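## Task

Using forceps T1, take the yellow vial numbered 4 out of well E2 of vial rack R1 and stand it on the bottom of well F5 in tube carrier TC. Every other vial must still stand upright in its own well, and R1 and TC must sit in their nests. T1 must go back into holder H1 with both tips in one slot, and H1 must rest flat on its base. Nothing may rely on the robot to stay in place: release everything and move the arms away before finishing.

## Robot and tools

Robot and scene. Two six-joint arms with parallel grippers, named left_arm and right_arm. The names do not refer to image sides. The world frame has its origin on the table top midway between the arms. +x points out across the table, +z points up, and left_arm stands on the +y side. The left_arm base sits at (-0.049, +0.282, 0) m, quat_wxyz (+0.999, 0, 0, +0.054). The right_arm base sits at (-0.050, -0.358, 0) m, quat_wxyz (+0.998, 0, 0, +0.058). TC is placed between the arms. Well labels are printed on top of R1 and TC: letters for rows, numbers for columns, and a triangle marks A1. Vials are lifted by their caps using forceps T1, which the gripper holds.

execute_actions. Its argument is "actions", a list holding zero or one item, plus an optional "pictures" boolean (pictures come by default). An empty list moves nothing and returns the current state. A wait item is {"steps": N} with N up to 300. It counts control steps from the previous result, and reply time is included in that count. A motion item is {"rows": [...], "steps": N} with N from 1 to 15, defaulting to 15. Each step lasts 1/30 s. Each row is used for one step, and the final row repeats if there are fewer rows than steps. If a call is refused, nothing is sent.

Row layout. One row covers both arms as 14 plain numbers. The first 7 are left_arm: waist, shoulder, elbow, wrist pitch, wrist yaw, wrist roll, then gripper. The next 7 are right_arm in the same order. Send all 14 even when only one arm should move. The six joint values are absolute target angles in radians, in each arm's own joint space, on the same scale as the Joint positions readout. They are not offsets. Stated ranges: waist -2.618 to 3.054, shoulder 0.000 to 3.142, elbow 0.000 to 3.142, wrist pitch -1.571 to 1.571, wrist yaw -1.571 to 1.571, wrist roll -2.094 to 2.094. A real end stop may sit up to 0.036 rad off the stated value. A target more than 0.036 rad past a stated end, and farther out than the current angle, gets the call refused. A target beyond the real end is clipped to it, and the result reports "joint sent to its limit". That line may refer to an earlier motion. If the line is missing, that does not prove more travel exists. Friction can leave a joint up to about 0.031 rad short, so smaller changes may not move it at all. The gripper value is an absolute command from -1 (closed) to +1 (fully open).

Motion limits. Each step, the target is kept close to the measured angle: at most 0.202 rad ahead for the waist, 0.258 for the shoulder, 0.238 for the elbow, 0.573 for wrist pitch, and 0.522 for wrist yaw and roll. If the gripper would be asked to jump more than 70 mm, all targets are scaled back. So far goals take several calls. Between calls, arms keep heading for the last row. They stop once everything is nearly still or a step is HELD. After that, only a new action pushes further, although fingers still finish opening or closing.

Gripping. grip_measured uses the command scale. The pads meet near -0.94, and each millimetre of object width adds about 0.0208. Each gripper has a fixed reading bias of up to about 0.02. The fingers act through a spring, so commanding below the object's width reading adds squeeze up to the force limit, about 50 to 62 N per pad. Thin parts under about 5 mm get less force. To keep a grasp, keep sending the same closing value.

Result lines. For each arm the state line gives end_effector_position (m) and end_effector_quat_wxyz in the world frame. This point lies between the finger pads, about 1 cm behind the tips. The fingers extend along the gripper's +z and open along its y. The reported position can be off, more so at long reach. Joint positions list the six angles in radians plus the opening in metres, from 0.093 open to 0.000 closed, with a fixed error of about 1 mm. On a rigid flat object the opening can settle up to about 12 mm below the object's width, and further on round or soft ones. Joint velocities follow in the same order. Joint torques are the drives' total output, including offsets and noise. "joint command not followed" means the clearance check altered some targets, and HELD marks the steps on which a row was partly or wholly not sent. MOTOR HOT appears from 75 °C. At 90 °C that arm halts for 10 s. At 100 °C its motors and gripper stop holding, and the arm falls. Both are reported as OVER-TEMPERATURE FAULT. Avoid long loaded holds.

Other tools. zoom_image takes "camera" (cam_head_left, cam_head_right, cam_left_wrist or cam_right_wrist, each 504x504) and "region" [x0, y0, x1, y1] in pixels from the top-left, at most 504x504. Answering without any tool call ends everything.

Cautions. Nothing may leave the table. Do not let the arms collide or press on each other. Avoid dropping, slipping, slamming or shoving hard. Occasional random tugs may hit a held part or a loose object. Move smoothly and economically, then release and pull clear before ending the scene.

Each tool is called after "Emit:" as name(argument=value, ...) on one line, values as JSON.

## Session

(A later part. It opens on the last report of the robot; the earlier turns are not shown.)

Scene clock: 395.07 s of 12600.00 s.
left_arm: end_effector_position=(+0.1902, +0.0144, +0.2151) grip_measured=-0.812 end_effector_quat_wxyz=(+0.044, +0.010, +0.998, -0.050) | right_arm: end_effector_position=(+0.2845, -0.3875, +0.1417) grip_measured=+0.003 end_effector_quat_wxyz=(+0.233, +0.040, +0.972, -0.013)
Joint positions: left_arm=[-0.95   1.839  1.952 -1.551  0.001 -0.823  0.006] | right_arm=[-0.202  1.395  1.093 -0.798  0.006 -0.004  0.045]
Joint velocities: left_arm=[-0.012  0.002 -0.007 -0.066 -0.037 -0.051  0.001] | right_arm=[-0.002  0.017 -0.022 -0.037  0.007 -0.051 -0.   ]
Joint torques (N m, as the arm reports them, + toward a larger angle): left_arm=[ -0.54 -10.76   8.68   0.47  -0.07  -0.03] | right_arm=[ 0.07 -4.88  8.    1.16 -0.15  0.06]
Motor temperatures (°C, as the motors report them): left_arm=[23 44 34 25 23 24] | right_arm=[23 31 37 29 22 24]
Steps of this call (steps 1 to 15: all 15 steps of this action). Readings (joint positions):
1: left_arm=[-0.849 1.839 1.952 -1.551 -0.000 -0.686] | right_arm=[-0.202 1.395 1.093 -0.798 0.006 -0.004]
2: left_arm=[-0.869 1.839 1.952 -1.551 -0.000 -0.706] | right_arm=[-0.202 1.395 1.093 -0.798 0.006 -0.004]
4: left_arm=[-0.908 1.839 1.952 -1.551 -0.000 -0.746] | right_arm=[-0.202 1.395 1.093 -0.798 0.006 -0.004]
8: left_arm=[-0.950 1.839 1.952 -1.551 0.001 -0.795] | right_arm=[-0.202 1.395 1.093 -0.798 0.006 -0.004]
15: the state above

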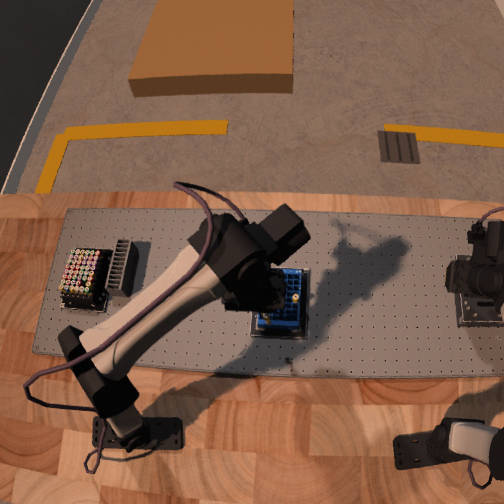

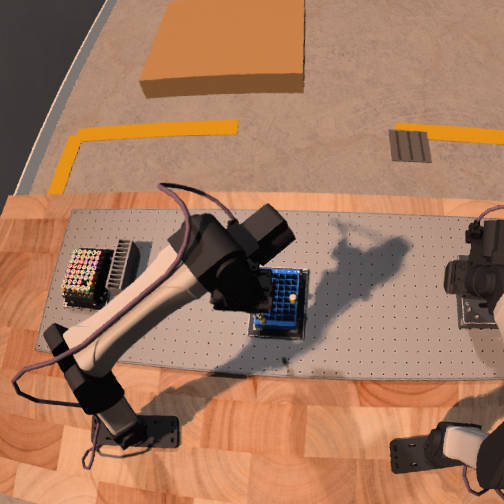

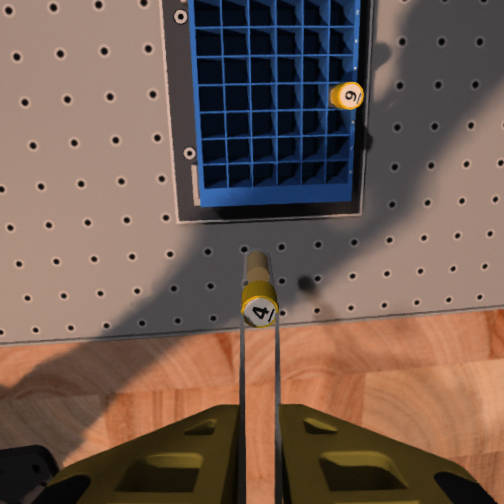

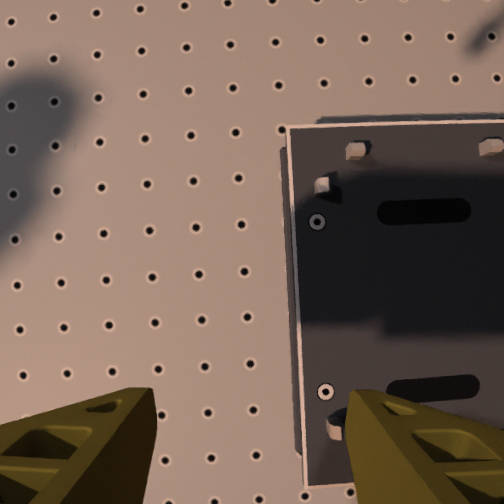

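Emit:
execute_actions(actions=[{"rows":[[-0.94,1.85,1.975,-1.56,0,-0.83,-0.82,-0.2,1.4,1.1,-0.8,0,0,0],[-0.93,1.865,1.985,-1.56,0,-0.82,-0.82,-0.2,1.4,1.1,-0.8,0,0,0],[-0.92,1.88,1.995,-1.56,0,-0.81,-0.82,-0.2,1.4,1.1,-0.8,0,0,0],[-0.91,1.895,2.005,-1.56,0,-0.80,-0.82,-0.2,1.4,1.1,-0.8,0,0,0],[-0.90,1.91,2.015,-1.56,0,-0.79,-0.82,-0.2,1.4,1.1,-0.8,0,0,0],[-0.89,1.925,2.025,-1.56,0,-0.78,-0.82,-0.2,1.4,1.1,-0.8,0,0,0],[-0.88,1.94,2.035,-1.56,0,-0.77,-0.82,-0.2,1.4,1.1,-0.8,0,0,0],[-0.87,1.955,2.045,-1.56,0,-0.76,-0.82,-0.2,1.4,1.1,-0.8,0,0,0],[-0.86,1.97,2.055,-1.56,0,-0.75,-0.82,-0.2,1.4,1.1,-0.8,0,0,0],[-0.85,1.985,2.065,-1.56,0,-0.74,-0.82,-0.2,1.4,1.1,-0.8,0,0,0],[-0.84,2.0,2.075,-1.56,0,-0.73,-0.82,-0.2,1.4,1.1,-0.8,0,0,0],[-0.83,2.01,2.085,-1.56,0,-0.72,-0.82,-0.2,1.4,1.1,-0.8,0,0,0],[-0.82,2.02,2.09,-1.56,0,-0.71,-0.82,-0.2,1.4,1.1,-0.8,0,0,0],[-0.81,2.03,2.09,-1.56,0,-0.70,-0.82,-0.2,1.4,1.1,-0.8,0,0,0],[-0.80,2.04,2.09,-1.56,0,-0.69,-0.82,-0.2,1.4,1.1,-0.8,0,0,0]],"steps":15}], pictures=false)

Emit:
execute_actions(actions=[{"steps":20}])

Scene clock: 411.50 s of 12600.00 s.
left_arm: end_effector_position=(+0.2457, +0.0251, +0.1787) grip_measured=-0.812 end_effector_quat_wxyz=(+0.020, -0.010, +1.000, -0.019) | right_arm: end_effector_position=(+0.2845, -0.3875, +0.1417) grip_measured=+0.003 end_effector_quat_wxyz=(+0.233, +0.040, +0.972, -0.013)
Joint positions: left_arm=[-0.826  2.023  2.062 -1.556  0.001 -0.737  0.006] | right_arm=[-0.202  1.395  1.093 -0.798  0.006 -0.004  0.045]
Joint velocities: left_arm=[ 0.266  0.281  0.037 -0.051 -0.051  0.271  0.   ] | right_arm=[-0.012 -0.007 -0.017  0.007 -0.022 -0.051  0.001]
Joint torques (N m, as the arm reports them, + toward a larger angle): left_arm=[  0.4  -11.83   9.38   0.35  -0.05   0.06] | right_arm=[ 0.02 -4.79  7.94  1.2  -0.08 -0.04]
Motor temperatures (°C, as the motors report them): left_arm=[23 44 34 25 23 24] | right_arm=[23 31 37 29 22 24]
Steps of this call (steps 1 to 15: the robot went on to your last target; steps 16 to 90: nothing new was sent; then 12.93 s passed at rest; steps 91 to 105: all 15 steps of this action). Readings (joint positions):
91: left_arm=[-0.950 1.839 1.952 -1.551 0.001 -0.830] | right_arm=[-0.202 1.395 1.093 -0.798 0.006 -0.004]
92: left_arm=[-0.949 1.841 1.955 -1.553 0.001 -0.830] | right_arm=[-0.202 1.395 1.093 -0.798 0.006 -0.004]
94: left_arm=[-0.940 1.855 1.971 -1.556 0.001 -0.823] | right_arm=[-0.202 1.395 1.093 -0.798 0.006 -0.004]
98: left_arm=[-0.898 1.913 2.011 -1.556 0.001 -0.799] | right_arm=[-0.202 1.395 1.093 -0.798 0.006 -0.004]
105: the state above

Scene clock: 412.17 s of 12600.00 s.
left_arm: end_effector_position=(+0.2528, +0.0310, +0.1710) grip_measured=-0.812 end_effector_quat_wxyz=(+0.013, -0.002, +1.000, -0.011) | right_arm: end_effector_position=(+0.2845, -0.3875, +0.1417) grip_measured=+0.003 end_effector_quat_wxyz=(+0.233, +0.040, +0.972, -0.013)
Joint positions: left_arm=[-0.803  2.044  2.063 -1.556  0.001 -0.698  0.006] | right_arm=[-0.202  1.395  1.093 -0.798  0.006 -0.004  0.045]
Joint velocities: left_arm=[-0.002 -0.012  0.007 -0.022 -0.037 -0.051 -0.001] | right_arm=[ 0.002  0.002 -0.002 -0.007 -0.037  0.037 -0.   ]
Joint torques (N m, as the arm reports them, + toward a larger angle): left_arm=[ -0.39 -12.53   9.48   0.32  -0.03   0.11] | right_arm=[-0.03 -4.88  8.06  1.18 -0.13  0.04]
Motor temperatures (°C, as the motors report them): left_arm=[23 44 34 25 23 24] | right_arm=[23 31 37 29 22 24]
Steps of this call (steps 1 to 20: the robot went on to your last target). Readings (joint positions):
1: left_arm=[-0.817 2.031 2.063 -1.556 0.001 -0.728] | right_arm=[-0.202 1.395 1.093 -0.798 0.006 -0.004]
2: left_arm=[-0.810 2.037 2.063 -1.556 0.001 -0.722] | right_arm=[-0.202 1.395 1.093 -0.798 0.006 -0.004]
4: left_arm=[-0.803 2.043 2.063 -1.556 0.001 -0.713] | right_arm=[-0.202 1.395 1.093 -0.798 0.006 -0.004]
8: left_arm=[-0.803 2.044 2.063 -1.556 0.001 -0.704] | right_arm=[-0.202 1.395 1.093 -0.798 0.006 -0.004]
20: the state above

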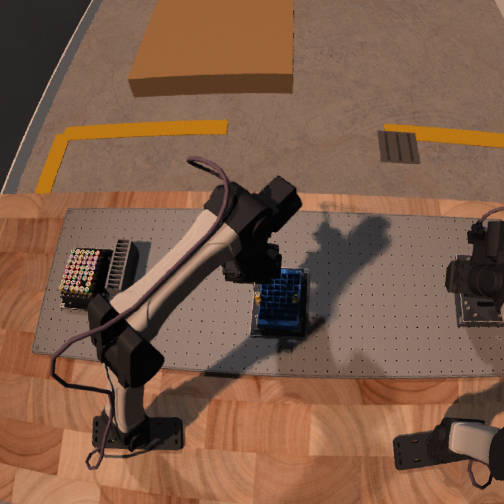

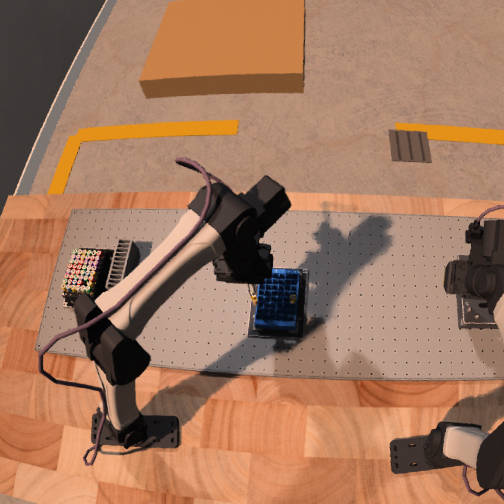

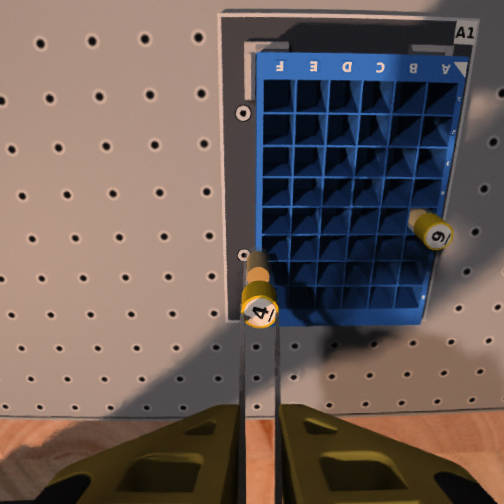

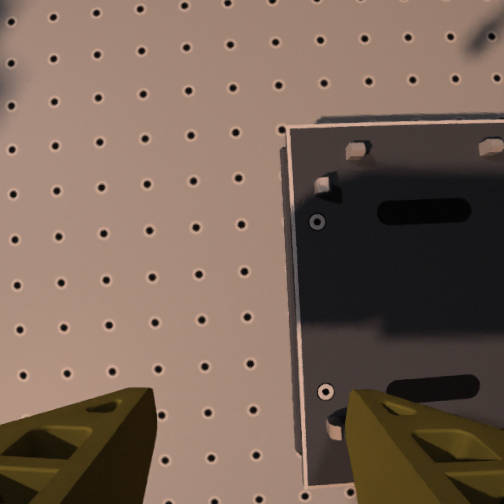

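Emit:
execute_actions(actions=[{"rows":[[-0.80,2.05,2.10,-1.56,0,-0.69,-0.82,-0.2,1.4,1.1,-0.8,0,0,0],[-0.80,2.06,2.11,-1.56,0,-0.69,-0.82,-0.2,1.4,1.1,-0.8,0,0,0],[-0.80,2.07,2.12,-1.56,0,-0.69,-0.82,-0.2,1.4,1.1,-0.8,0,0,0],[-0.80,2.08,2.13,-1.56,0,-0.69,-0.82,-0.2,1.4,1.1,-0.8,0,0,0],[-0.80,2.085,2.145,-1.56,0,-0.69,-0.82,-0.2,1.4,1.1,-0.8,0,0,0]],"steps":15}])

Scene clock: 418.97 s of 12600.00 s.
left_arm: end_effector_position=(+0.2619, +0.0235, +0.1723) grip_measured=-0.812 end_effector_quat_wxyz=(+0.021, -0.001, +1.000, -0.018) | right_arm: end_effector_position=(+0.2845, -0.3875, +0.1417) grip_measured=+0.003 end_effector_quat_wxyz=(+0.233, +0.040, +0.972, -0.013)
Joint positions: left_arm=[-0.803  2.079  2.121 -1.558  0.001 -0.697  0.006] | right_arm=[-0.202  1.395  1.093 -0.798  0.006 -0.004  0.045]
Joint velocities: left_arm=[-0.002 -0.007 -0.032 -0.051  0.022  0.051  0.   ] | right_arm=[-0.012  0.002  0.007 -0.037  0.022  0.081 -0.001]
Joint torques (N m, as the arm reports them, + toward a larger angle): left_arm=[ -0.37 -11.98   9.31   0.41  -0.04   0.09] | right_arm=[ 0.03 -4.89  8.07  1.17 -0.09  0.  ]
Motor temperatures (°C, as the motors report them): left_arm=[23 45 35 25 23 24] | right_arm=[23 31 37 29 22 24]
Steps of this call (steps 1 to 15: the robot went on to your last target; steps 16 to 90: nothing new was sent; then 3.30 s passed at rest; steps 91 to 105: all 15 steps of this action). Readings (joint positions):
91: left_arm=[-0.803 2.044 2.065 -1.557 0.001 -0.697] | right_arm=[-0.202 1.395 1.093 -0.798 0.006 -0.004]
92: left_arm=[-0.803 2.047 2.071 -1.557 0.001 -0.697] | right_arm=[-0.202 1.395 1.093 -0.798 0.006 -0.004]
94: left_arm=[-0.803 2.056 2.092 -1.558 0.001 -0.697] | right_arm=[-0.202 1.395 1.093 -0.798 0.006 -0.004]
98: left_arm=[-0.803 2.075 2.121 -1.558 0.001 -0.697] | right_arm=[-0.202 1.395 1.093 -0.798 0.006 -0.004]
105: the state above

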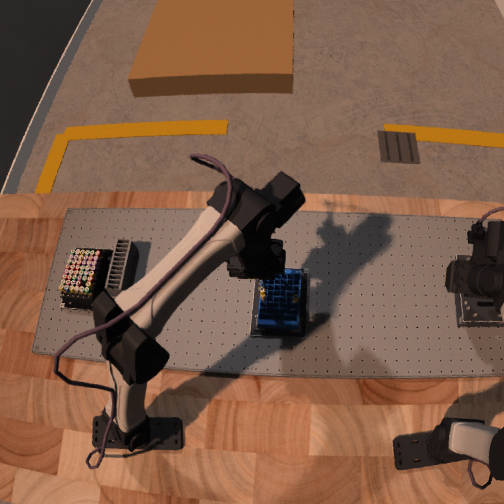

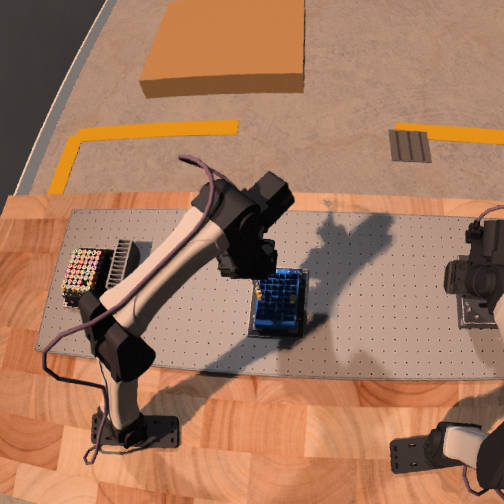

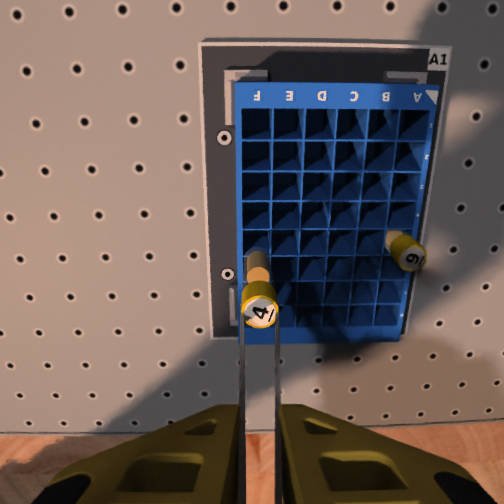

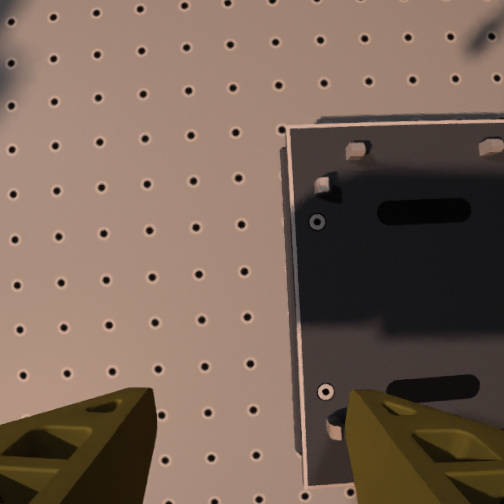

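Emit:
execute_actions(actions=[{"rows":[[-0.80,2.09,2.145,-1.56,0,-0.69,-0.82,-0.2,1.4,1.1,-0.8,0,0,0],[-0.80,2.10,2.145,-1.56,0,-0.69,-0.82,-0.2,1.4,1.1,-0.8,0,0,0],[-0.80,2.11,2.145,-1.56,0,-0.69,-0.82,-0.2,1.4,1.1,-0.8,0,0,0],[-0.80,2.12,2.145,-1.56,0,-0.69,-0.82,-0.2,1.4,1.1,-0.8,0,0,0]],"steps":15}])

Scene clock: 423.17 s of 12600.00 s.
left_arm: end_effector_position=(+0.2635, +0.0221, +0.1569) grip_measured=-0.818 end_effector_quat_wxyz=(+0.005, -0.001, +1.000, -0.005) | right_arm: end_effector_position=(+0.2845, -0.3875, +0.1417) grip_measured=+0.003 end_effector_quat_wxyz=(+0.233, +0.040, +0.972, -0.013)
Joint positions: left_arm=[-0.803  2.119  2.121 -1.558  0.001 -0.697  0.006] | right_arm=[-0.202  1.395  1.093 -0.798  0.006 -0.004  0.045]
Joint velocities: left_arm=[-0.007 -0.007  0.007 -0.066 -0.066 -0.095  0.   ] | right_arm=[-0.002 -0.002  0.027 -0.007 -0.022 -0.007  0.001]
Joint torques (N m, as the arm reports them, + toward a larger angle): left_arm=[ -0.38 -12.76   9.13   0.28  -0.03   0.05] | right_arm=[ 0.13 -5.07  8.08  1.19 -0.11  0.05]
Motor temperatures (°C, as the motors report them): left_arm=[23 45 35 25 23 24] | right_arm=[23 31 37 29 22 24]
Steps of this call (steps 1 to 15: the robot went on to your last target; steps 16 to 90: nothing new was sent; then 0.70 s passed at rest; steps 91 to 105: all 15 steps of this action). Readings (joint positions):
91: left_arm=[-0.803 2.079 2.121 -1.558 0.001 -0.697] | right_arm=[-0.202 1.395 1.093 -0.798 0.006 -0.004]
92: left_arm=[-0.803 2.080 2.121 -1.558 0.001 -0.697] | right_arm=[-0.202 1.395 1.093 -0.798 0.006 -0.004]
94: left_arm=[-0.803 2.087 2.121 -1.558 0.001 -0.697] | right_arm=[-0.202 1.395 1.093 -0.798 0.006 -0.004]
98: left_arm=[-0.803 2.112 2.121 -1.558 0.001 -0.697] | right_arm=[-0.202 1.395 1.093 -0.798 0.006 -0.004]
105: the state above

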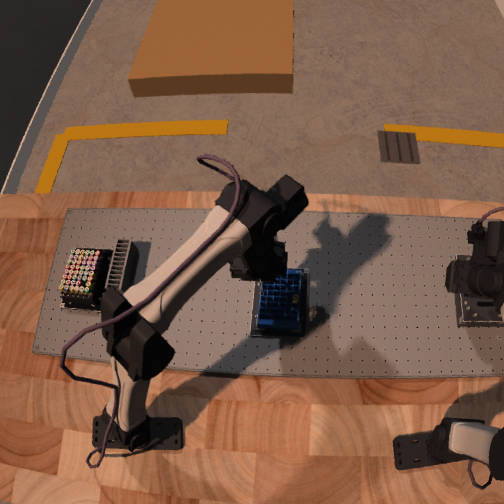

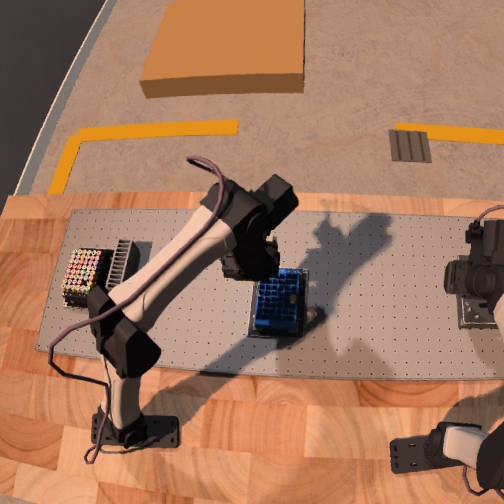

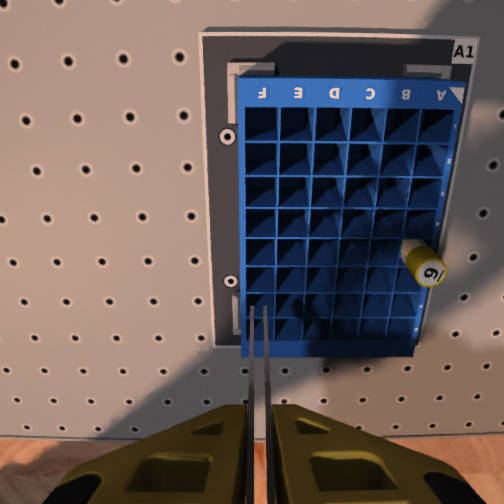

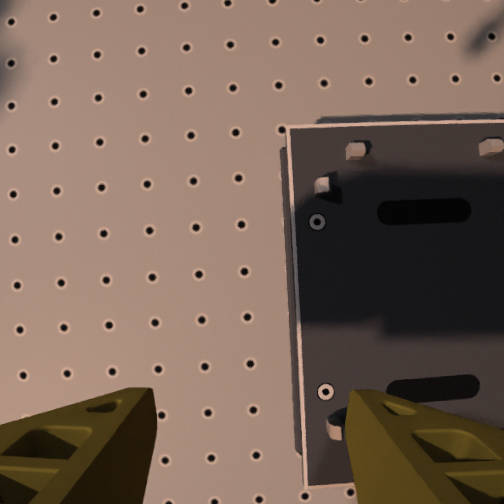

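The vial popped out. Look where it landed.

Emit:
execute_actions(actions=[{"steps":30}])

Scene clock: 435.23 s of 12600.00 s.
left_arm: end_effector_position=(+0.2635, +0.0221, +0.1569) grip_measured=-0.818 end_effector_quat_wxyz=(+0.005, -0.001, +1.000, -0.005) | right_arm: end_effector_position=(+0.2845, -0.3875, +0.1417) grip_measured=+0.003 end_effector_quat_wxyz=(+0.233, +0.040, +0.972, -0.013)
Joint positions: left_arm=[-0.803  2.119  2.121 -1.558  0.001 -0.697  0.006] | right_arm=[-0.202  1.395  1.093 -0.798  0.006 -0.004  0.045]
Joint velocities: left_arm=[-0.012  0.007 -0.027 -0.022 -0.022  0.037  0.   ] | right_arm=[ 0.007 -0.002 -0.012 -0.051  0.022 -0.022 -0.   ]
Joint torques (N m, as the arm reports them, + toward a larger angle): left_arm=[ -0.4  -12.74   9.48   0.35  -0.03   0.08] | right_arm=[ 0.15 -4.9   8.02  1.18 -0.13  0.06]
Motor temperatures (°C, as the motors report them): left_arm=[23 47 35 25 23 24] | right_arm=[23 31 38 29 22 24]
Steps of this call (steps 1 to 15: the robot went on to your last target; steps 16 to 90: nothing new was sent; then 9.07 s passed at rest). Readings (joint positions):
1: left_arm=[-0.803 2.119 2.121 -1.558 0.001 -0.697] | right_arm=[-0.202 1.395 1.093 -0.798 0.006 -0.004]
2: left_arm=[-0.803 2.119 2.121 -1.558 0.001 -0.697] | right_arm=[-0.202 1.395 1.093 -0.798 0.006 -0.004]
4: left_arm=[-0.803 2.119 2.121 -1.558 0.001 -0.697] | right_arm=[-0.202 1.395 1.093 -0.798 0.006 -0.004]
8: left_arm=[-0.803 2.119 2.121 -1.558 0.001 -0.697] | right_arm=[-0.202 1.395 1.093 -0.798 0.006 -0.004]
90: the state above
All arms were judged still, so your last target was given up. Only a new action makes them travel on or press farther. Fingers that are still opening or closing keep moving.

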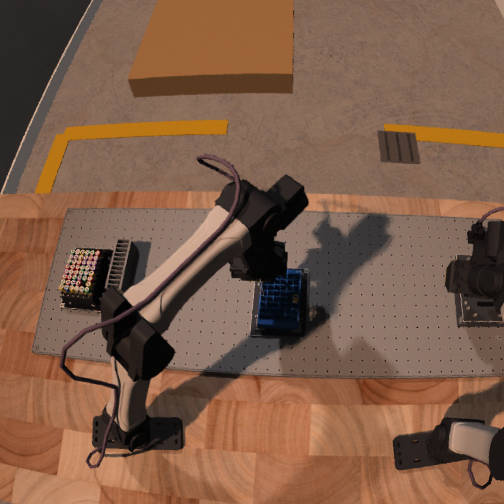

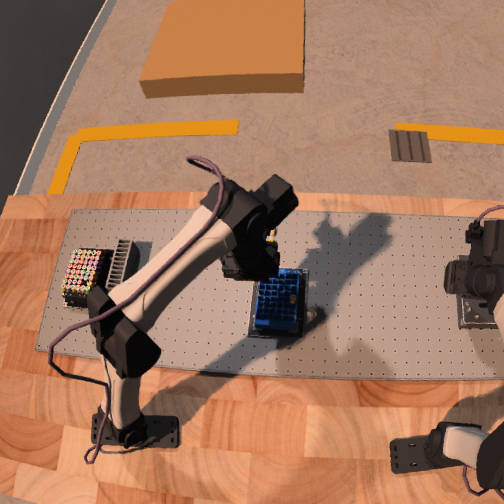

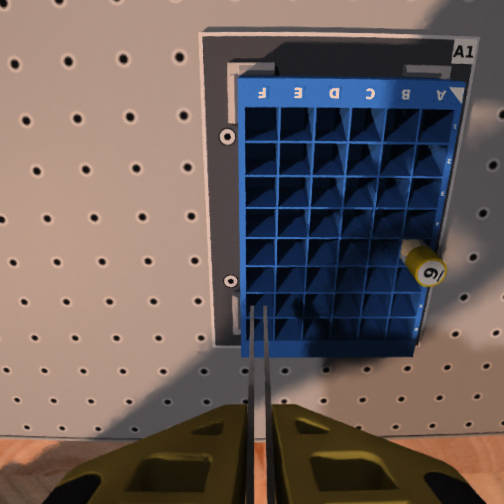

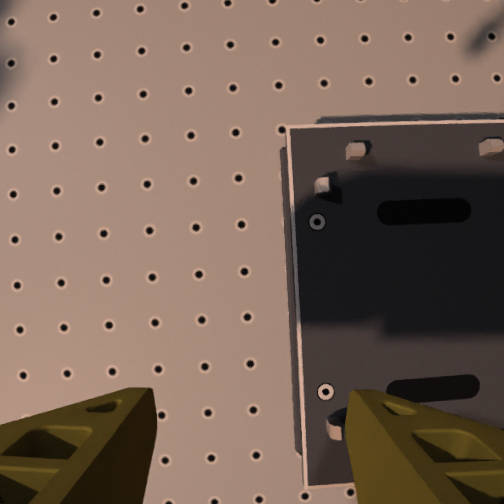

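Emit:
execute_actions(actions=[{"rows":[[-0.79,2.10,2.13,-1.56,0,-0.68,-0.82,-0.2,1.4,1.1,-0.8,0,0,0],[-0.77,2.08,2.12,-1.56,0,-0.66,-0.82,-0.2,1.4,1.1,-0.8,0,0,0],[-0.75,2.06,2.11,-1.56,0,-0.64,-0.82,-0.2,1.4,1.1,-0.8,0,0,0],[-0.73,2.05,2.10,-1.56,0,-0.62,-0.82,-0.2,1.4,1.1,-0.8,0,0,0],[-0.71,2.04,2.09,-1.56,0,-0.60,-0.82,-0.2,1.4,1.1,-0.8,0,0,0],[-0.69,2.04,2.09,-1.56,0,-0.58,-0.82,-0.2,1.4,1.1,-0.8,0,0,0],[-0.67,2.04,2.09,-1.56,0,-0.56,-0.82,-0.2,1.4,1.1,-0.8,0,0,0],[-0.65,2.04,2.09,-1.56,0,-0.54,-0.82,-0.2,1.4,1.1,-0.8,0,0,0],[-0.63,2.04,2.09,-1.56,0,-0.52,-0.82,-0.2,1.4,1.1,-0.8,0,0,0],[-0.61,2.04,2.09,-1.56,0,-0.50,-0.82,-0.2,1.4,1.1,-0.8,0,0,0],[-0.59,2.04,2.09,-1.56,0,-0.48,-0.82,-0.2,1.4,1.1,-0.8,0,0,0],[-0.57,2.04,2.09,-1.56,0,-0.46,-0.82,-0.2,1.4,1.1,-0.8,0,0,0],[-0.55,2.04,2.09,-1.56,0,-0.44,-0.82,-0.2,1.4,1.1,-0.8,0,0,0],[-0.53,2.04,2.09,-1.56,0,-0.42,-0.82,-0.2,1.4,1.1,-0.8,0,0,0],[-0.51,2.04,2.09,-1.56,0,-0.40,-0.82,-0.2,1.4,1.1,-0.8,0,0,0]],"steps":15}], pictures=false)

Emit:
execute_actions(actions=[{"rows":[[-0.49,2.04,2.09,-1.56,0,-0.38,-0.82,-0.2,1.4,1.1,-0.8,0,0,0],[-0.47,2.04,2.09,-1.56,0,-0.36,-0.82,-0.2,1.4,1.1,-0.8,0,0,0],[-0.45,2.04,2.09,-1.56,0,-0.34,-0.82,-0.2,1.4,1.1,-0.8,0,0,0],[-0.43,2.04,2.09,-1.56,0,-0.32,-0.82,-0.2,1.4,1.1,-0.8,0,0,0],[-0.41,2.04,2.09,-1.56,0,-0.30,-0.82,-0.2,1.4,1.1,-0.8,0,0,0],[-0.39,2.04,2.09,-1.56,0,-0.28,-0.82,-0.2,1.4,1.1,-0.8,0,0,0],[-0.37,2.04,2.09,-1.56,0,-0.26,-0.82,-0.2,1.4,1.1,-0.8,0,0,0],[-0.35,2.04,2.09,-1.56,0,-0.24,-0.82,-0.2,1.4,1.1,-0.8,0,0,0],[-0.33,2.04,2.09,-1.56,0,-0.22,-0.82,-0.2,1.4,1.1,-0.8,0,0,0],[-0.31,2.04,2.09,-1.56,0,-0.20,-0.82,-0.2,1.4,1.1,-0.8,0,0,0],[-0.29,2.04,2.09,-1.56,0,-0.18,-0.82,-0.2,1.4,1.1,-0.8,0,0,0],[-0.27,2.04,2.09,-1.56,0,-0.16,-0.82,-0.2,1.4,1.1,-0.8,0,0,0],[-0.25,2.04,2.09,-1.56,0,-0.14,-0.82,-0.2,1.4,1.1,-0.8,0,0,0],[-0.23,2.04,2.09,-1.56,0,-0.12,-0.82,-0.2,1.4,1.1,-0.8,0,0,0],[-0.21,2.04,2.09,-1.56,0,-0.10,-0.82,-0.2,1.4,1.1,-0.8,0,0,0]],"steps":15}], pictures=false)

Emit:
execute_actions(actions=[{"rows":[[-0.19,2.04,2.09,-1.56,0,-0.08,-0.82,-0.2,1.4,1.1,-0.8,0,0,0],[-0.17,2.04,2.09,-1.56,0,-0.06,-0.82,-0.2,1.4,1.1,-0.8,0,0,0],[-0.15,2.04,2.09,-1.56,0,-0.04,-0.82,-0.2,1.4,1.1,-0.8,0,0,0],[-0.13,2.04,2.09,-1.56,0,-0.02,-0.82,-0.2,1.4,1.1,-0.8,0,0,0],[-0.11,2.04,2.09,-1.56,0,0.0,-0.82,-0.2,1.4,1.1,-0.8,0,0,0],[-0.09,2.04,2.09,-1.56,0,0.02,-0.82,-0.2,1.4,1.1,-0.8,0,0,0],[-0.07,2.04,2.09,-1.56,0,0.04,-0.82,-0.2,1.4,1.1,-0.8,0,0,0],[-0.05,2.04,2.09,-1.56,0,0.06,-0.82,-0.2,1.4,1.1,-0.8,0,0,0],[-0.03,2.04,2.09,-1.56,0,0.08,-0.82,-0.2,1.4,1.1,-0.8,0,0,0],[-0.01,2.04,2.09,-1.56,0,0.10,-0.82,-0.2,1.4,1.1,-0.8,0,0,0],[0.01,2.04,2.09,-1.56,0,0.12,-0.82,-0.2,1.4,1.1,-0.8,0,0,0],[0.03,2.04,2.09,-1.56,0,0.14,-0.82,-0.2,1.4,1.1,-0.8,0,0,0],[0.05,2.04,2.09,-1.56,0,0.16,-0.82,-0.2,1.4,1.1,-0.8,0,0,0],[0.07,2.04,2.09,-1.56,0,0.18,-0.82,-0.2,1.4,1.1,-0.8,0,0,0],[0.088,2.04,2.09,-1.56,0,0.197,-0.82,-0.2,1.4,1.1,-0.8,0,0,0]],"steps":15}], pictures=false)

Emit:
execute_actions(actions=[{"steps":20}])

Scene clock: 454.23 s of 12600.00 s.
left_arm: end_effector_position=(+0.3129, +0.1112, +0.1795) grip_measured=-0.818 end_effector_quat_wxyz=(+0.031, -0.023, +0.999, -0.017) | right_arm: end_effector_position=(+0.2845, -0.3875, +0.1417) grip_measured=+0.003 end_effector_quat_wxyz=(+0.233, +0.040, +0.972, -0.013)
Joint positions: left_arm=[-0.55   2.05   2.106 -1.557  0.002 -0.487  0.006] | right_arm=[-0.202  1.395  1.093 -0.798  0.006 -0.004  0.045]
Joint velocities: left_arm=[ 0.501  0.002 -0.002 -0.022 -0.037  0.535  0.001] | right_arm=[-0.002 -0.012 -0.012  0.007 -0.022 -0.007  0.   ]
Joint torques (N m, as the arm reports them, + toward a larger angle): left_arm=[ -0.07 -12.98   5.88   0.41  -0.06   0.1 ] | right_arm=[-0.02 -4.77  7.88  1.23 -0.12 -0.02]
Motor temperatures (°C, as the motors report them): left_arm=[23 48 36 25 23 24] | right_arm=[23 31 38 29 22 24]
Steps of this call (steps 1 to 90: nothing new was sent; then 15.50 s passed at rest; steps 91 to 105: all 15 steps of this action). Readings (joint positions):
91: left_arm=[-0.803 2.119 2.121 -1.558 0.001 -0.695] | right_arm=[-0.202 1.395 1.093 -0.798 0.006 -0.004]
92: left_arm=[-0.801 2.118 2.121 -1.558 0.002 -0.690] | right_arm=[-0.202 1.395 1.093 -0.798 0.006 -0.004]
94: left_arm=[-0.784 2.107 2.118 -1.557 0.003 -0.672] | right_arm=[-0.202 1.395 1.093 -0.798 0.006 -0.004]
98: left_arm=[-0.699 2.064 2.106 -1.557 0.004 -0.614] | right_arm=[-0.202 1.395 1.093 -0.798 0.006 -0.004]
105: the state above

Scene clock: 454.73 s of 12600.00 s.
left_arm: end_effector_position=(+0.3472, +0.2250, +0.1795) grip_measured=-0.818 end_effector_quat_wxyz=(+0.034, -0.024, +0.999, -0.007) | right_arm: end_effector_position=(+0.2845, -0.3875, +0.1417) grip_measured=+0.003 end_effector_quat_wxyz=(+0.233, +0.040, +0.972, -0.013)
Joint positions: left_arm=[-0.251  2.05   2.106 -1.557  0.002 -0.191  0.006] | right_arm=[-0.202  1.395  1.093 -0.798  0.006 -0.004  0.045]
Joint velocities: left_arm=[ 0.559 -0.007  0.002 -0.051 -0.081  0.564  0.   ] | right_arm=[ 0.002  0.002 -0.002 -0.051  0.007  0.066  0.001]
Joint torques (N m, as the arm reports them, + toward a larger angle): left_arm=[  0.06 -12.8    5.88   0.42   0.     0.1 ] | right_arm=[ 0.2  -4.94  8.1   1.21 -0.03  0.01]
Motor temperatures (°C, as the motors report them): left_arm=[23 48 36 25 23 24] | right_arm=[23 31 38 29 22 24]
Steps of this call (steps 1 to 15: all 15 steps of this action). Readings (joint positions):
1: left_arm=[-0.530 2.050 2.106 -1.557 0.002 -0.468] | right_arm=[-0.202 1.395 1.093 -0.798 0.006 -0.004]
2: left_arm=[-0.511 2.050 2.106 -1.557 0.002 -0.448] | right_arm=[-0.202 1.395 1.093 -0.798 0.006 -0.004]
4: left_arm=[-0.472 2.050 2.106 -1.557 0.002 -0.409] | right_arm=[-0.202 1.395 1.093 -0.798 0.006 -0.004]
8: left_arm=[-0.392 2.050 2.106 -1.557 0.002 -0.330] | right_arm=[-0.202 1.395 1.093 -0.798 0.006 -0.004]
15: the state above

Scene clock: 455.23 s of 12600.00 s.
left_arm: end_effector_position=(+0.3465, +0.3444, +0.1795) grip_measured=-0.818 end_effector_quat_wxyz=(+0.035, -0.024, +0.999, +0.004) | right_arm: end_effector_position=(+0.2845, -0.3875, +0.1417) grip_measured=+0.003 end_effector_quat_wxyz=(+0.233, +0.040, +0.972, -0.013)
Joint positions: left_arm=[ 0.048  2.05   2.106 -1.557  0.002  0.109  0.006] | right_arm=[-0.202  1.395  1.093 -0.798  0.006 -0.004  0.045]
Joint velocities: left_arm=[ 0.535  0.002 -0.012 -0.139 -0.037  0.52  -0.001] | right_arm=[-0.007  0.007  0.002  0.007 -0.051  0.022  0.   ]
Joint torques (N m, as the arm reports them, + toward a larger angle): left_arm=[ -0.05 -12.87   5.87   0.45  -0.02   0.08] | right_arm=[-0.09 -5.    8.04  1.24 -0.11  0.04]
Motor temperatures (°C, as the motors report them): left_arm=[23 48 36 25 23 24] | right_arm=[23 31 38 29 22 24]
Steps of this call (steps 1 to 15: all 15 steps of this action). Readings (joint positions):
1: left_arm=[-0.231 2.050 2.106 -1.557 0.002 -0.170] | right_arm=[-0.202 1.395 1.093 -0.798 0.006 -0.004]
2: left_arm=[-0.212 2.050 2.106 -1.557 0.002 -0.151] | right_arm=[-0.202 1.395 1.093 -0.798 0.006 -0.004]
4: left_arm=[-0.171 2.050 2.106 -1.557 0.002 -0.111] | right_arm=[-0.202 1.395 1.093 -0.798 0.006 -0.004]
8: left_arm=[-0.092 2.050 2.106 -1.557 0.002 -0.030] | right_arm=[-0.202 1.395 1.093 -0.798 0.006 -0.004]
15: the state above

Scene clock: 455.90 s of 12600.00 s.
left_arm: end_effector_position=(+0.3432, +0.3622, +0.1795) grip_measured=-0.818 end_effector_quat_wxyz=(+0.034, -0.006, +0.999, +0.008) | right_arm: end_effector_position=(+0.2845, -0.3875, +0.1417) grip_measured=+0.003 end_effector_quat_wxyz=(+0.233, +0.040, +0.972, -0.013)
Joint positions: left_arm=[ 0.092  2.05   2.106 -1.557 -0.002  0.189  0.006] | right_arm=[-0.202  1.395  1.093 -0.798  0.006 -0.004  0.045]
Joint velocities: left_arm=[-0.002 -0.007  0.007 -0.051  0.022  0.051 -0.001] | right_arm=[ 0.002  0.007  0.007 -0.022  0.022  0.051 -0.001]
Joint torques (N m, as the arm reports them, + toward a larger angle): left_arm=[ -0.92 -12.86   5.69   0.49   0.06   0.09] | right_arm=[ 0.   -4.78  8.06  1.2  -0.04  0.02]
Motor temperatures (°C, as the motors report them): left_arm=[23 48 36 25 23 24] | right_arm=[23 31 38 29 22 24]
Steps of this call (steps 1 to 20: the robot went on to your last target). Readings (joint positions):
1: left_arm=[0.066 2.050 2.106 -1.557 0.002 0.125] | right_arm=[-0.202 1.395 1.093 -0.798 0.006 -0.004]
2: left_arm=[0.080 2.050 2.106 -1.557 0.000 0.138] | right_arm=[-0.202 1.395 1.093 -0.798 0.006 -0.004]
4: left_arm=[0.093 2.050 2.106 -1.557 -0.002 0.157] | right_arm=[-0.202 1.395 1.093 -0.798 0.006 -0.004]
8: left_arm=[0.092 2.050 2.106 -1.557 -0.002 0.176] | right_arm=[-0.202 1.395 1.093 -0.798 0.006 -0.004]
20: the state above

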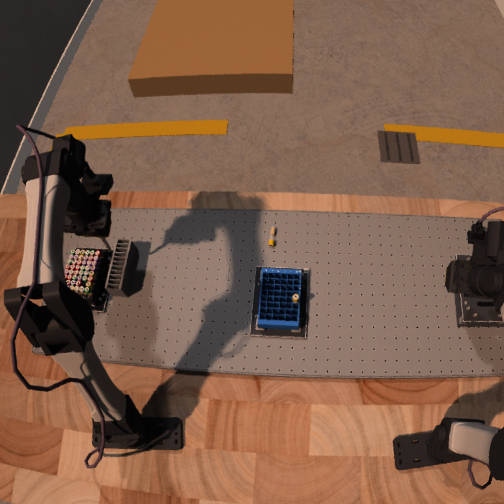

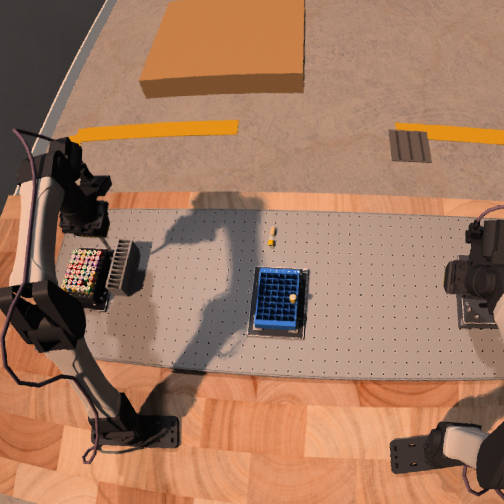

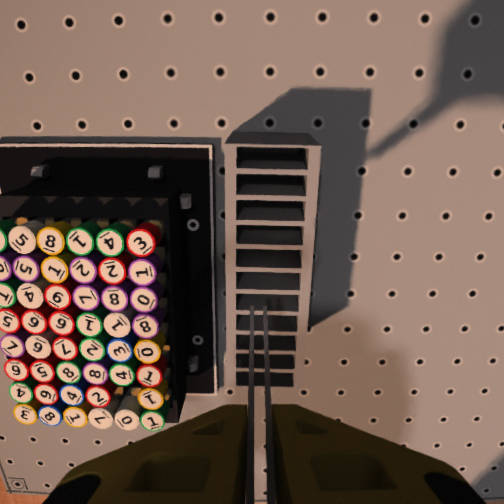

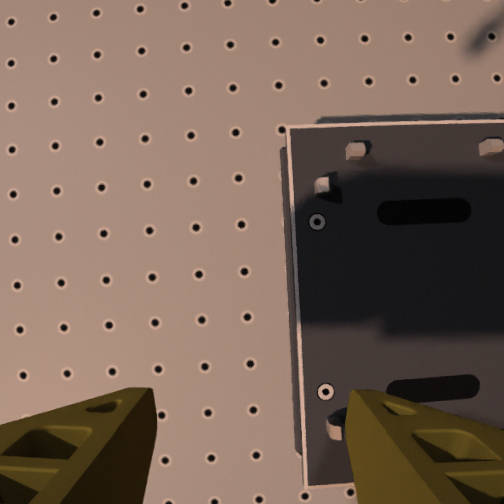

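Emit:
execute_actions(actions=[{"rows":[[0.075,2.055,2.08,-1.55,0,0.19,-0.82,-0.2,1.4,1.1,-0.8,0,0,0],[0.075,2.06,2.06,-1.54,0,0.19,-0.82,-0.2,1.4,1.1,-0.8,0,0,0],[0.075,2.065,2.04,-1.525,0,0.19,-0.82,-0.2,1.4,1.1,-0.8,0,0,0],[0.075,2.07,2.02,-1.51,0,0.19,-0.82,-0.2,1.4,1.1,-0.8,0,0,0],[0.075,2.073,2.0,-1.495,0,0.19,-0.82,-0.2,1.4,1.1,-0.8,0,0,0],[0.075,2.073,1.98,-1.48,0,0.19,-0.82,-0.2,1.4,1.1,-0.8,0,0,0],[0.075,2.073,1.97,-1.47,0,0.19,-0.82,-0.2,1.4,1.1,-0.8,0,0,0]],"steps":15}])

Scene clock: 461.73 s of 12600.00 s.
left_arm: end_effector_position=(+0.3375, +0.3577, +0.1364) grip_measured=-0.818 end_effector_quat_wxyz=(-0.011, -0.001, +1.000, -0.001) | right_arm: end_effector_position=(+0.2845, -0.3875, +0.1417) grip_measured=+0.003 end_effector_quat_wxyz=(+0.233, +0.040, +0.972, -0.013)
Joint positions: left_arm=[ 0.084  2.08   1.978 -1.49  -0.002  0.19   0.006] | right_arm=[-0.202  1.395  1.093 -0.798  0.006 -0.004  0.045]
Joint velocities: left_arm=[ 0.007 -0.007 -0.002  0.066  0.022 -0.051  0.001] | right_arm=[-0.002  0.017  0.007 -0.022  0.051  0.007 -0.001]
Joint torques (N m, as the arm reports them, + toward a larger angle): left_arm=[ -1.11 -12.85   6.67   0.39   0.1   -0.01] | right_arm=[ 0.05 -4.79  7.96  1.16 -0.08  0.03]
Motor temperatures (°C, as the motors report them): left_arm=[23 49 35 25 23 24] | right_arm=[23 31 38 29 22 24]
Steps of this call (steps 1 to 15: the robot went on to your last target; steps 16 to 90: nothing new was sent; then 2.33 s passed at rest; steps 91 to 105: all 15 steps of this action). Readings (joint positions):
91: left_arm=[0.092 2.050 2.105 -1.557 -0.002 0.190] | right_arm=[-0.202 1.395 1.093 -0.798 0.006 -0.004]
92: left_arm=[0.090 2.050 2.099 -1.555 -0.002 0.190] | right_arm=[-0.202 1.395 1.093 -0.798 0.006 -0.004]
94: left_arm=[0.087 2.050 2.072 -1.545 -0.002 0.190] | right_arm=[-0.202 1.395 1.093 -0.798 0.006 -0.004]
98: left_arm=[0.084 2.062 1.998 -1.516 -0.002 0.190] | right_arm=[-0.202 1.395 1.093 -0.798 0.006 -0.004]
105: the state above

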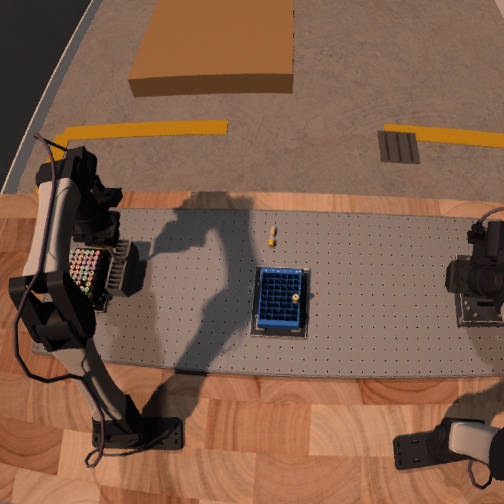

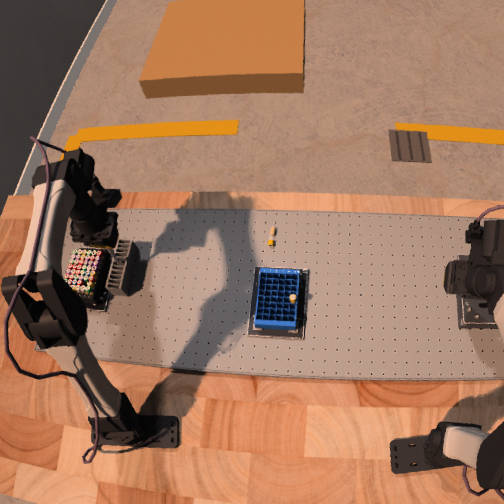

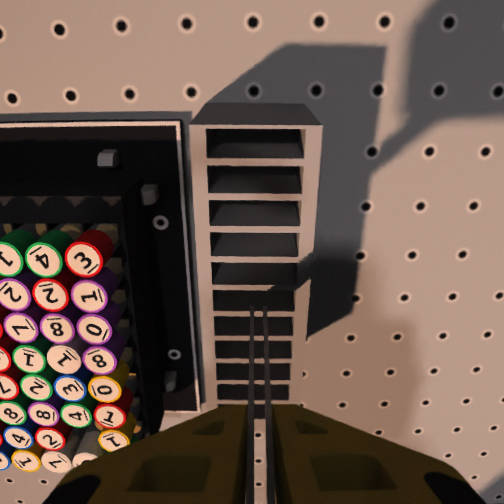

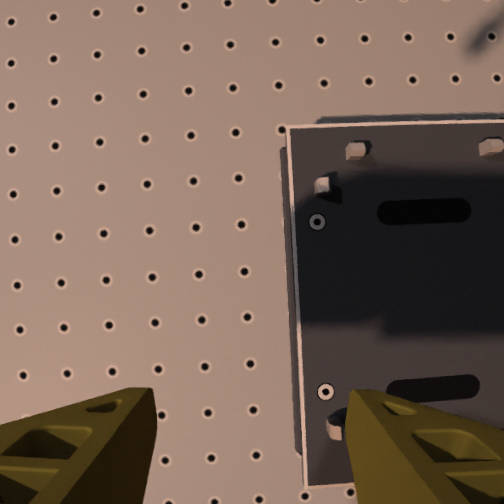

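Emit:
execute_actions(actions=[{"rows":[[0.075,2.07,1.955,-1.46,0,0.19,-0.82,-0.2,1.4,1.1,-0.8,0,0,0],[0.075,2.068,1.94,-1.45,0,0.19,-0.82,-0.2,1.4,1.1,-0.8,0,0,0],[0.075,2.066,1.925,-1.44,0,0.19,-0.82,-0.2,1.4,1.1,-0.8,0,0,0]],"steps":15}])

Scene clock: 465.73 s of 12600.00 s.
left_arm: end_effector_position=(+0.3378, +0.3577, +0.1275) grip_measured=-0.818 end_effector_quat_wxyz=(-0.011, -0.001, +1.000, -0.001) | right_arm: end_effector_position=(+0.2845, -0.3875, +0.1417) grip_measured=+0.003 end_effector_quat_wxyz=(+0.233, +0.040, +0.972, -0.013)
Joint positions: left_arm=[ 0.084  2.078  1.939 -1.454 -0.002  0.19   0.006] | right_arm=[-0.202  1.395  1.093 -0.798  0.006 -0.004  0.045]
Joint velocities: left_arm=[-0.012  0.002 -0.007 -0.037 -0.051 -0.037  0.   ] | right_arm=[ 0.002 -0.012 -0.022 -0.022  0.051  0.037 -0.001]
Joint torques (N m, as the arm reports them, + toward a larger angle): left_arm=[ -1.23 -13.54   6.04   0.38   0.05   0.02] | right_arm=[-0.16 -4.79  8.01  1.18 -0.05  0.03]
Motor temperatures (°C, as the motors report them): left_arm=[23 49 35 25 23 24] | right_arm=[23 31 38 29 22 24]
Steps of this call (steps 1 to 15: the robot went on to your last target; steps 16 to 90: nothing new was sent; then 0.50 s passed at rest; steps 91 to 105: all 15 steps of this action). Readings (joint positions):
91: left_arm=[0.084 2.080 1.978 -1.483 -0.002 0.190] | right_arm=[-0.202 1.395 1.093 -0.798 0.006 -0.004]
92: left_arm=[0.084 2.080 1.974 -1.478 -0.002 0.190] | right_arm=[-0.202 1.395 1.093 -0.798 0.006 -0.004]
94: left_arm=[0.084 2.078 1.956 -1.467 -0.002 0.190] | right_arm=[-0.202 1.395 1.093 -0.798 0.006 -0.004]
98: left_arm=[0.084 2.078 1.939 -1.457 -0.002 0.190] | right_arm=[-0.202 1.395 1.093 -0.798 0.006 -0.004]
105: the state above

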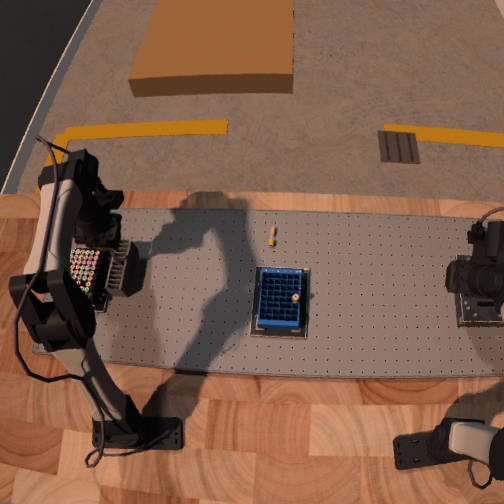

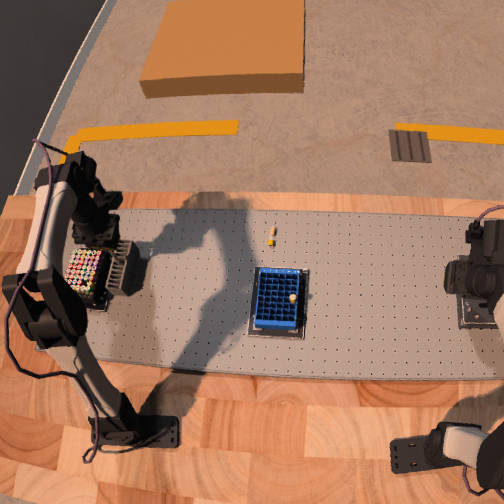

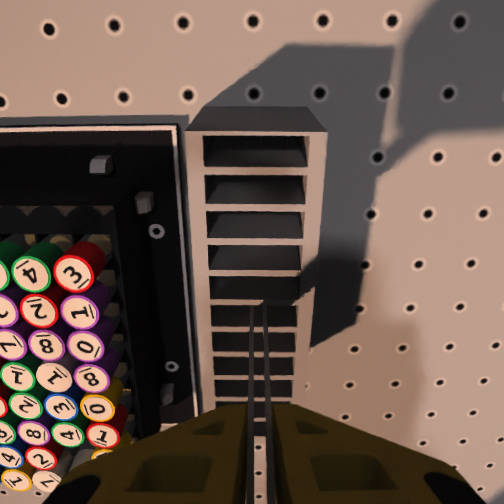

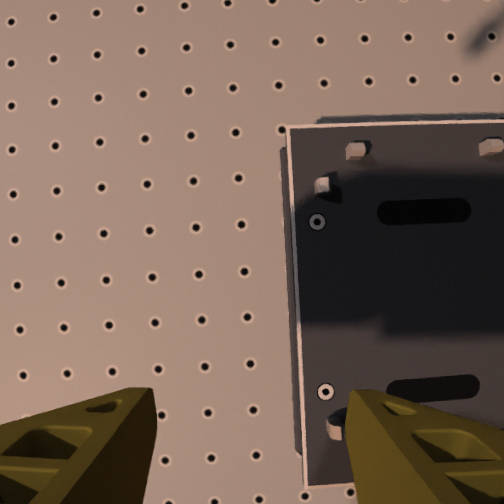

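Emit:
execute_actions(actions=[{"rows":[[0.075,2.066,1.965,-1.44,0,0.19,-0.82,-0.2,1.4,1.1,-0.8,0,0,0],[0.075,2.066,1.965,-1.44,0,0.19,-0.82,-0.2,1.4,1.1,-0.8,0,0,0],[0.075,2.066,1.965,-1.44,0,0.19,-0.82,-0.2,1.4,1.1,-0.8,0,0,0],[0.075,2.066,1.965,-1.44,0,0.19,-0.82,-0.2,1.4,1.1,-0.8,0,0,0],[0.075,2.066,1.965,-1.43,0,0.19,-0.82,-0.2,1.4,1.1,-0.8,0,0,0]],"steps":15}])

Scene clock: 469.30 s of 12600.00 s.
left_arm: end_effector_position=(+0.3403, +0.3582, +0.1274) grip_measured=-0.818 end_effector_quat_wxyz=(-0.006, -0.001, +1.000, -0.000) | right_arm: end_effector_position=(+0.2845, -0.3875, +0.1417) grip_measured=+0.003 end_effector_quat_wxyz=(+0.233, +0.040, +0.972, -0.013)
Joint positions: left_arm=[ 0.084  2.078  1.939 -1.444 -0.002  0.19   0.006] | right_arm=[-0.202  1.395  1.093 -0.798  0.006 -0.004  0.045]
Joint velocities: left_arm=[-0.007 -0.012  0.012  0.022 -0.007 -0.037 -0.001] | right_arm=[-0.007 -0.022  0.012  0.022  0.022  0.037  0.001]
Joint torques (N m, as the arm reports them, + toward a larger angle): left_arm=[ -1.34 -13.54   9.69   0.38   0.02  -0.01] | right_arm=[ 0.11 -4.96  7.9   1.18 -0.15  0.06]
Motor temperatures (°C, as the motors report them): left_arm=[23 49 35 25 23 24] | right_arm=[23 31 38 29 22 24]
Steps of this call (steps 1 to 15: the robot went on to your last target; steps 16 to 90: nothing new was sent; then 0.07 s passed at rest; steps 91 to 105: all 15 steps of this action). Readings (joint positions):
91: left_arm=[0.084 2.078 1.939 -1.454 -0.002 0.190] | right_arm=[-0.202 1.395 1.093 -0.798 0.006 -0.004]
92: left_arm=[0.084 2.078 1.939 -1.454 -0.002 0.190] | right_arm=[-0.202 1.395 1.093 -0.798 0.006 -0.004]
94: left_arm=[0.084 2.078 1.939 -1.454 -0.002 0.190] | right_arm=[-0.202 1.395 1.093 -0.798 0.006 -0.004]
98: left_arm=[0.084 2.078 1.939 -1.448 -0.002 0.190] | right_arm=[-0.202 1.395 1.093 -0.798 0.006 -0.004]
105: the state above

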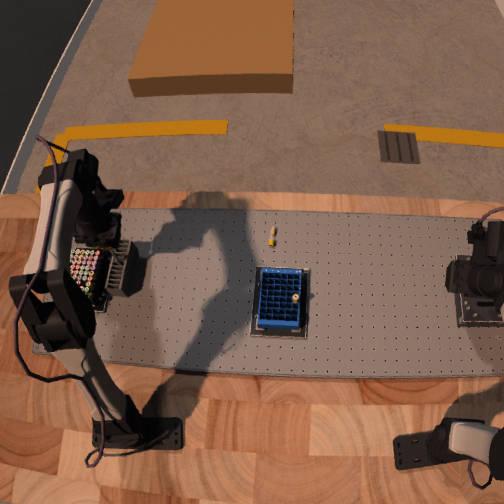

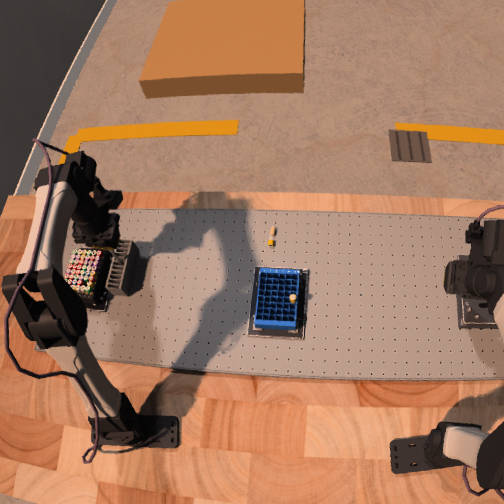

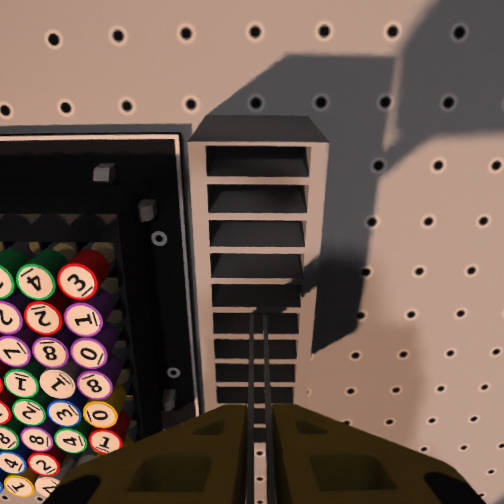

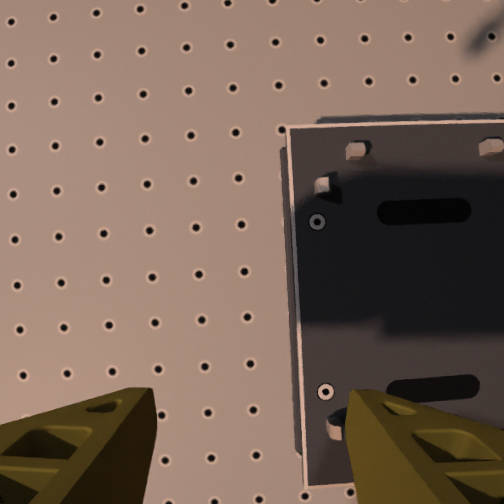

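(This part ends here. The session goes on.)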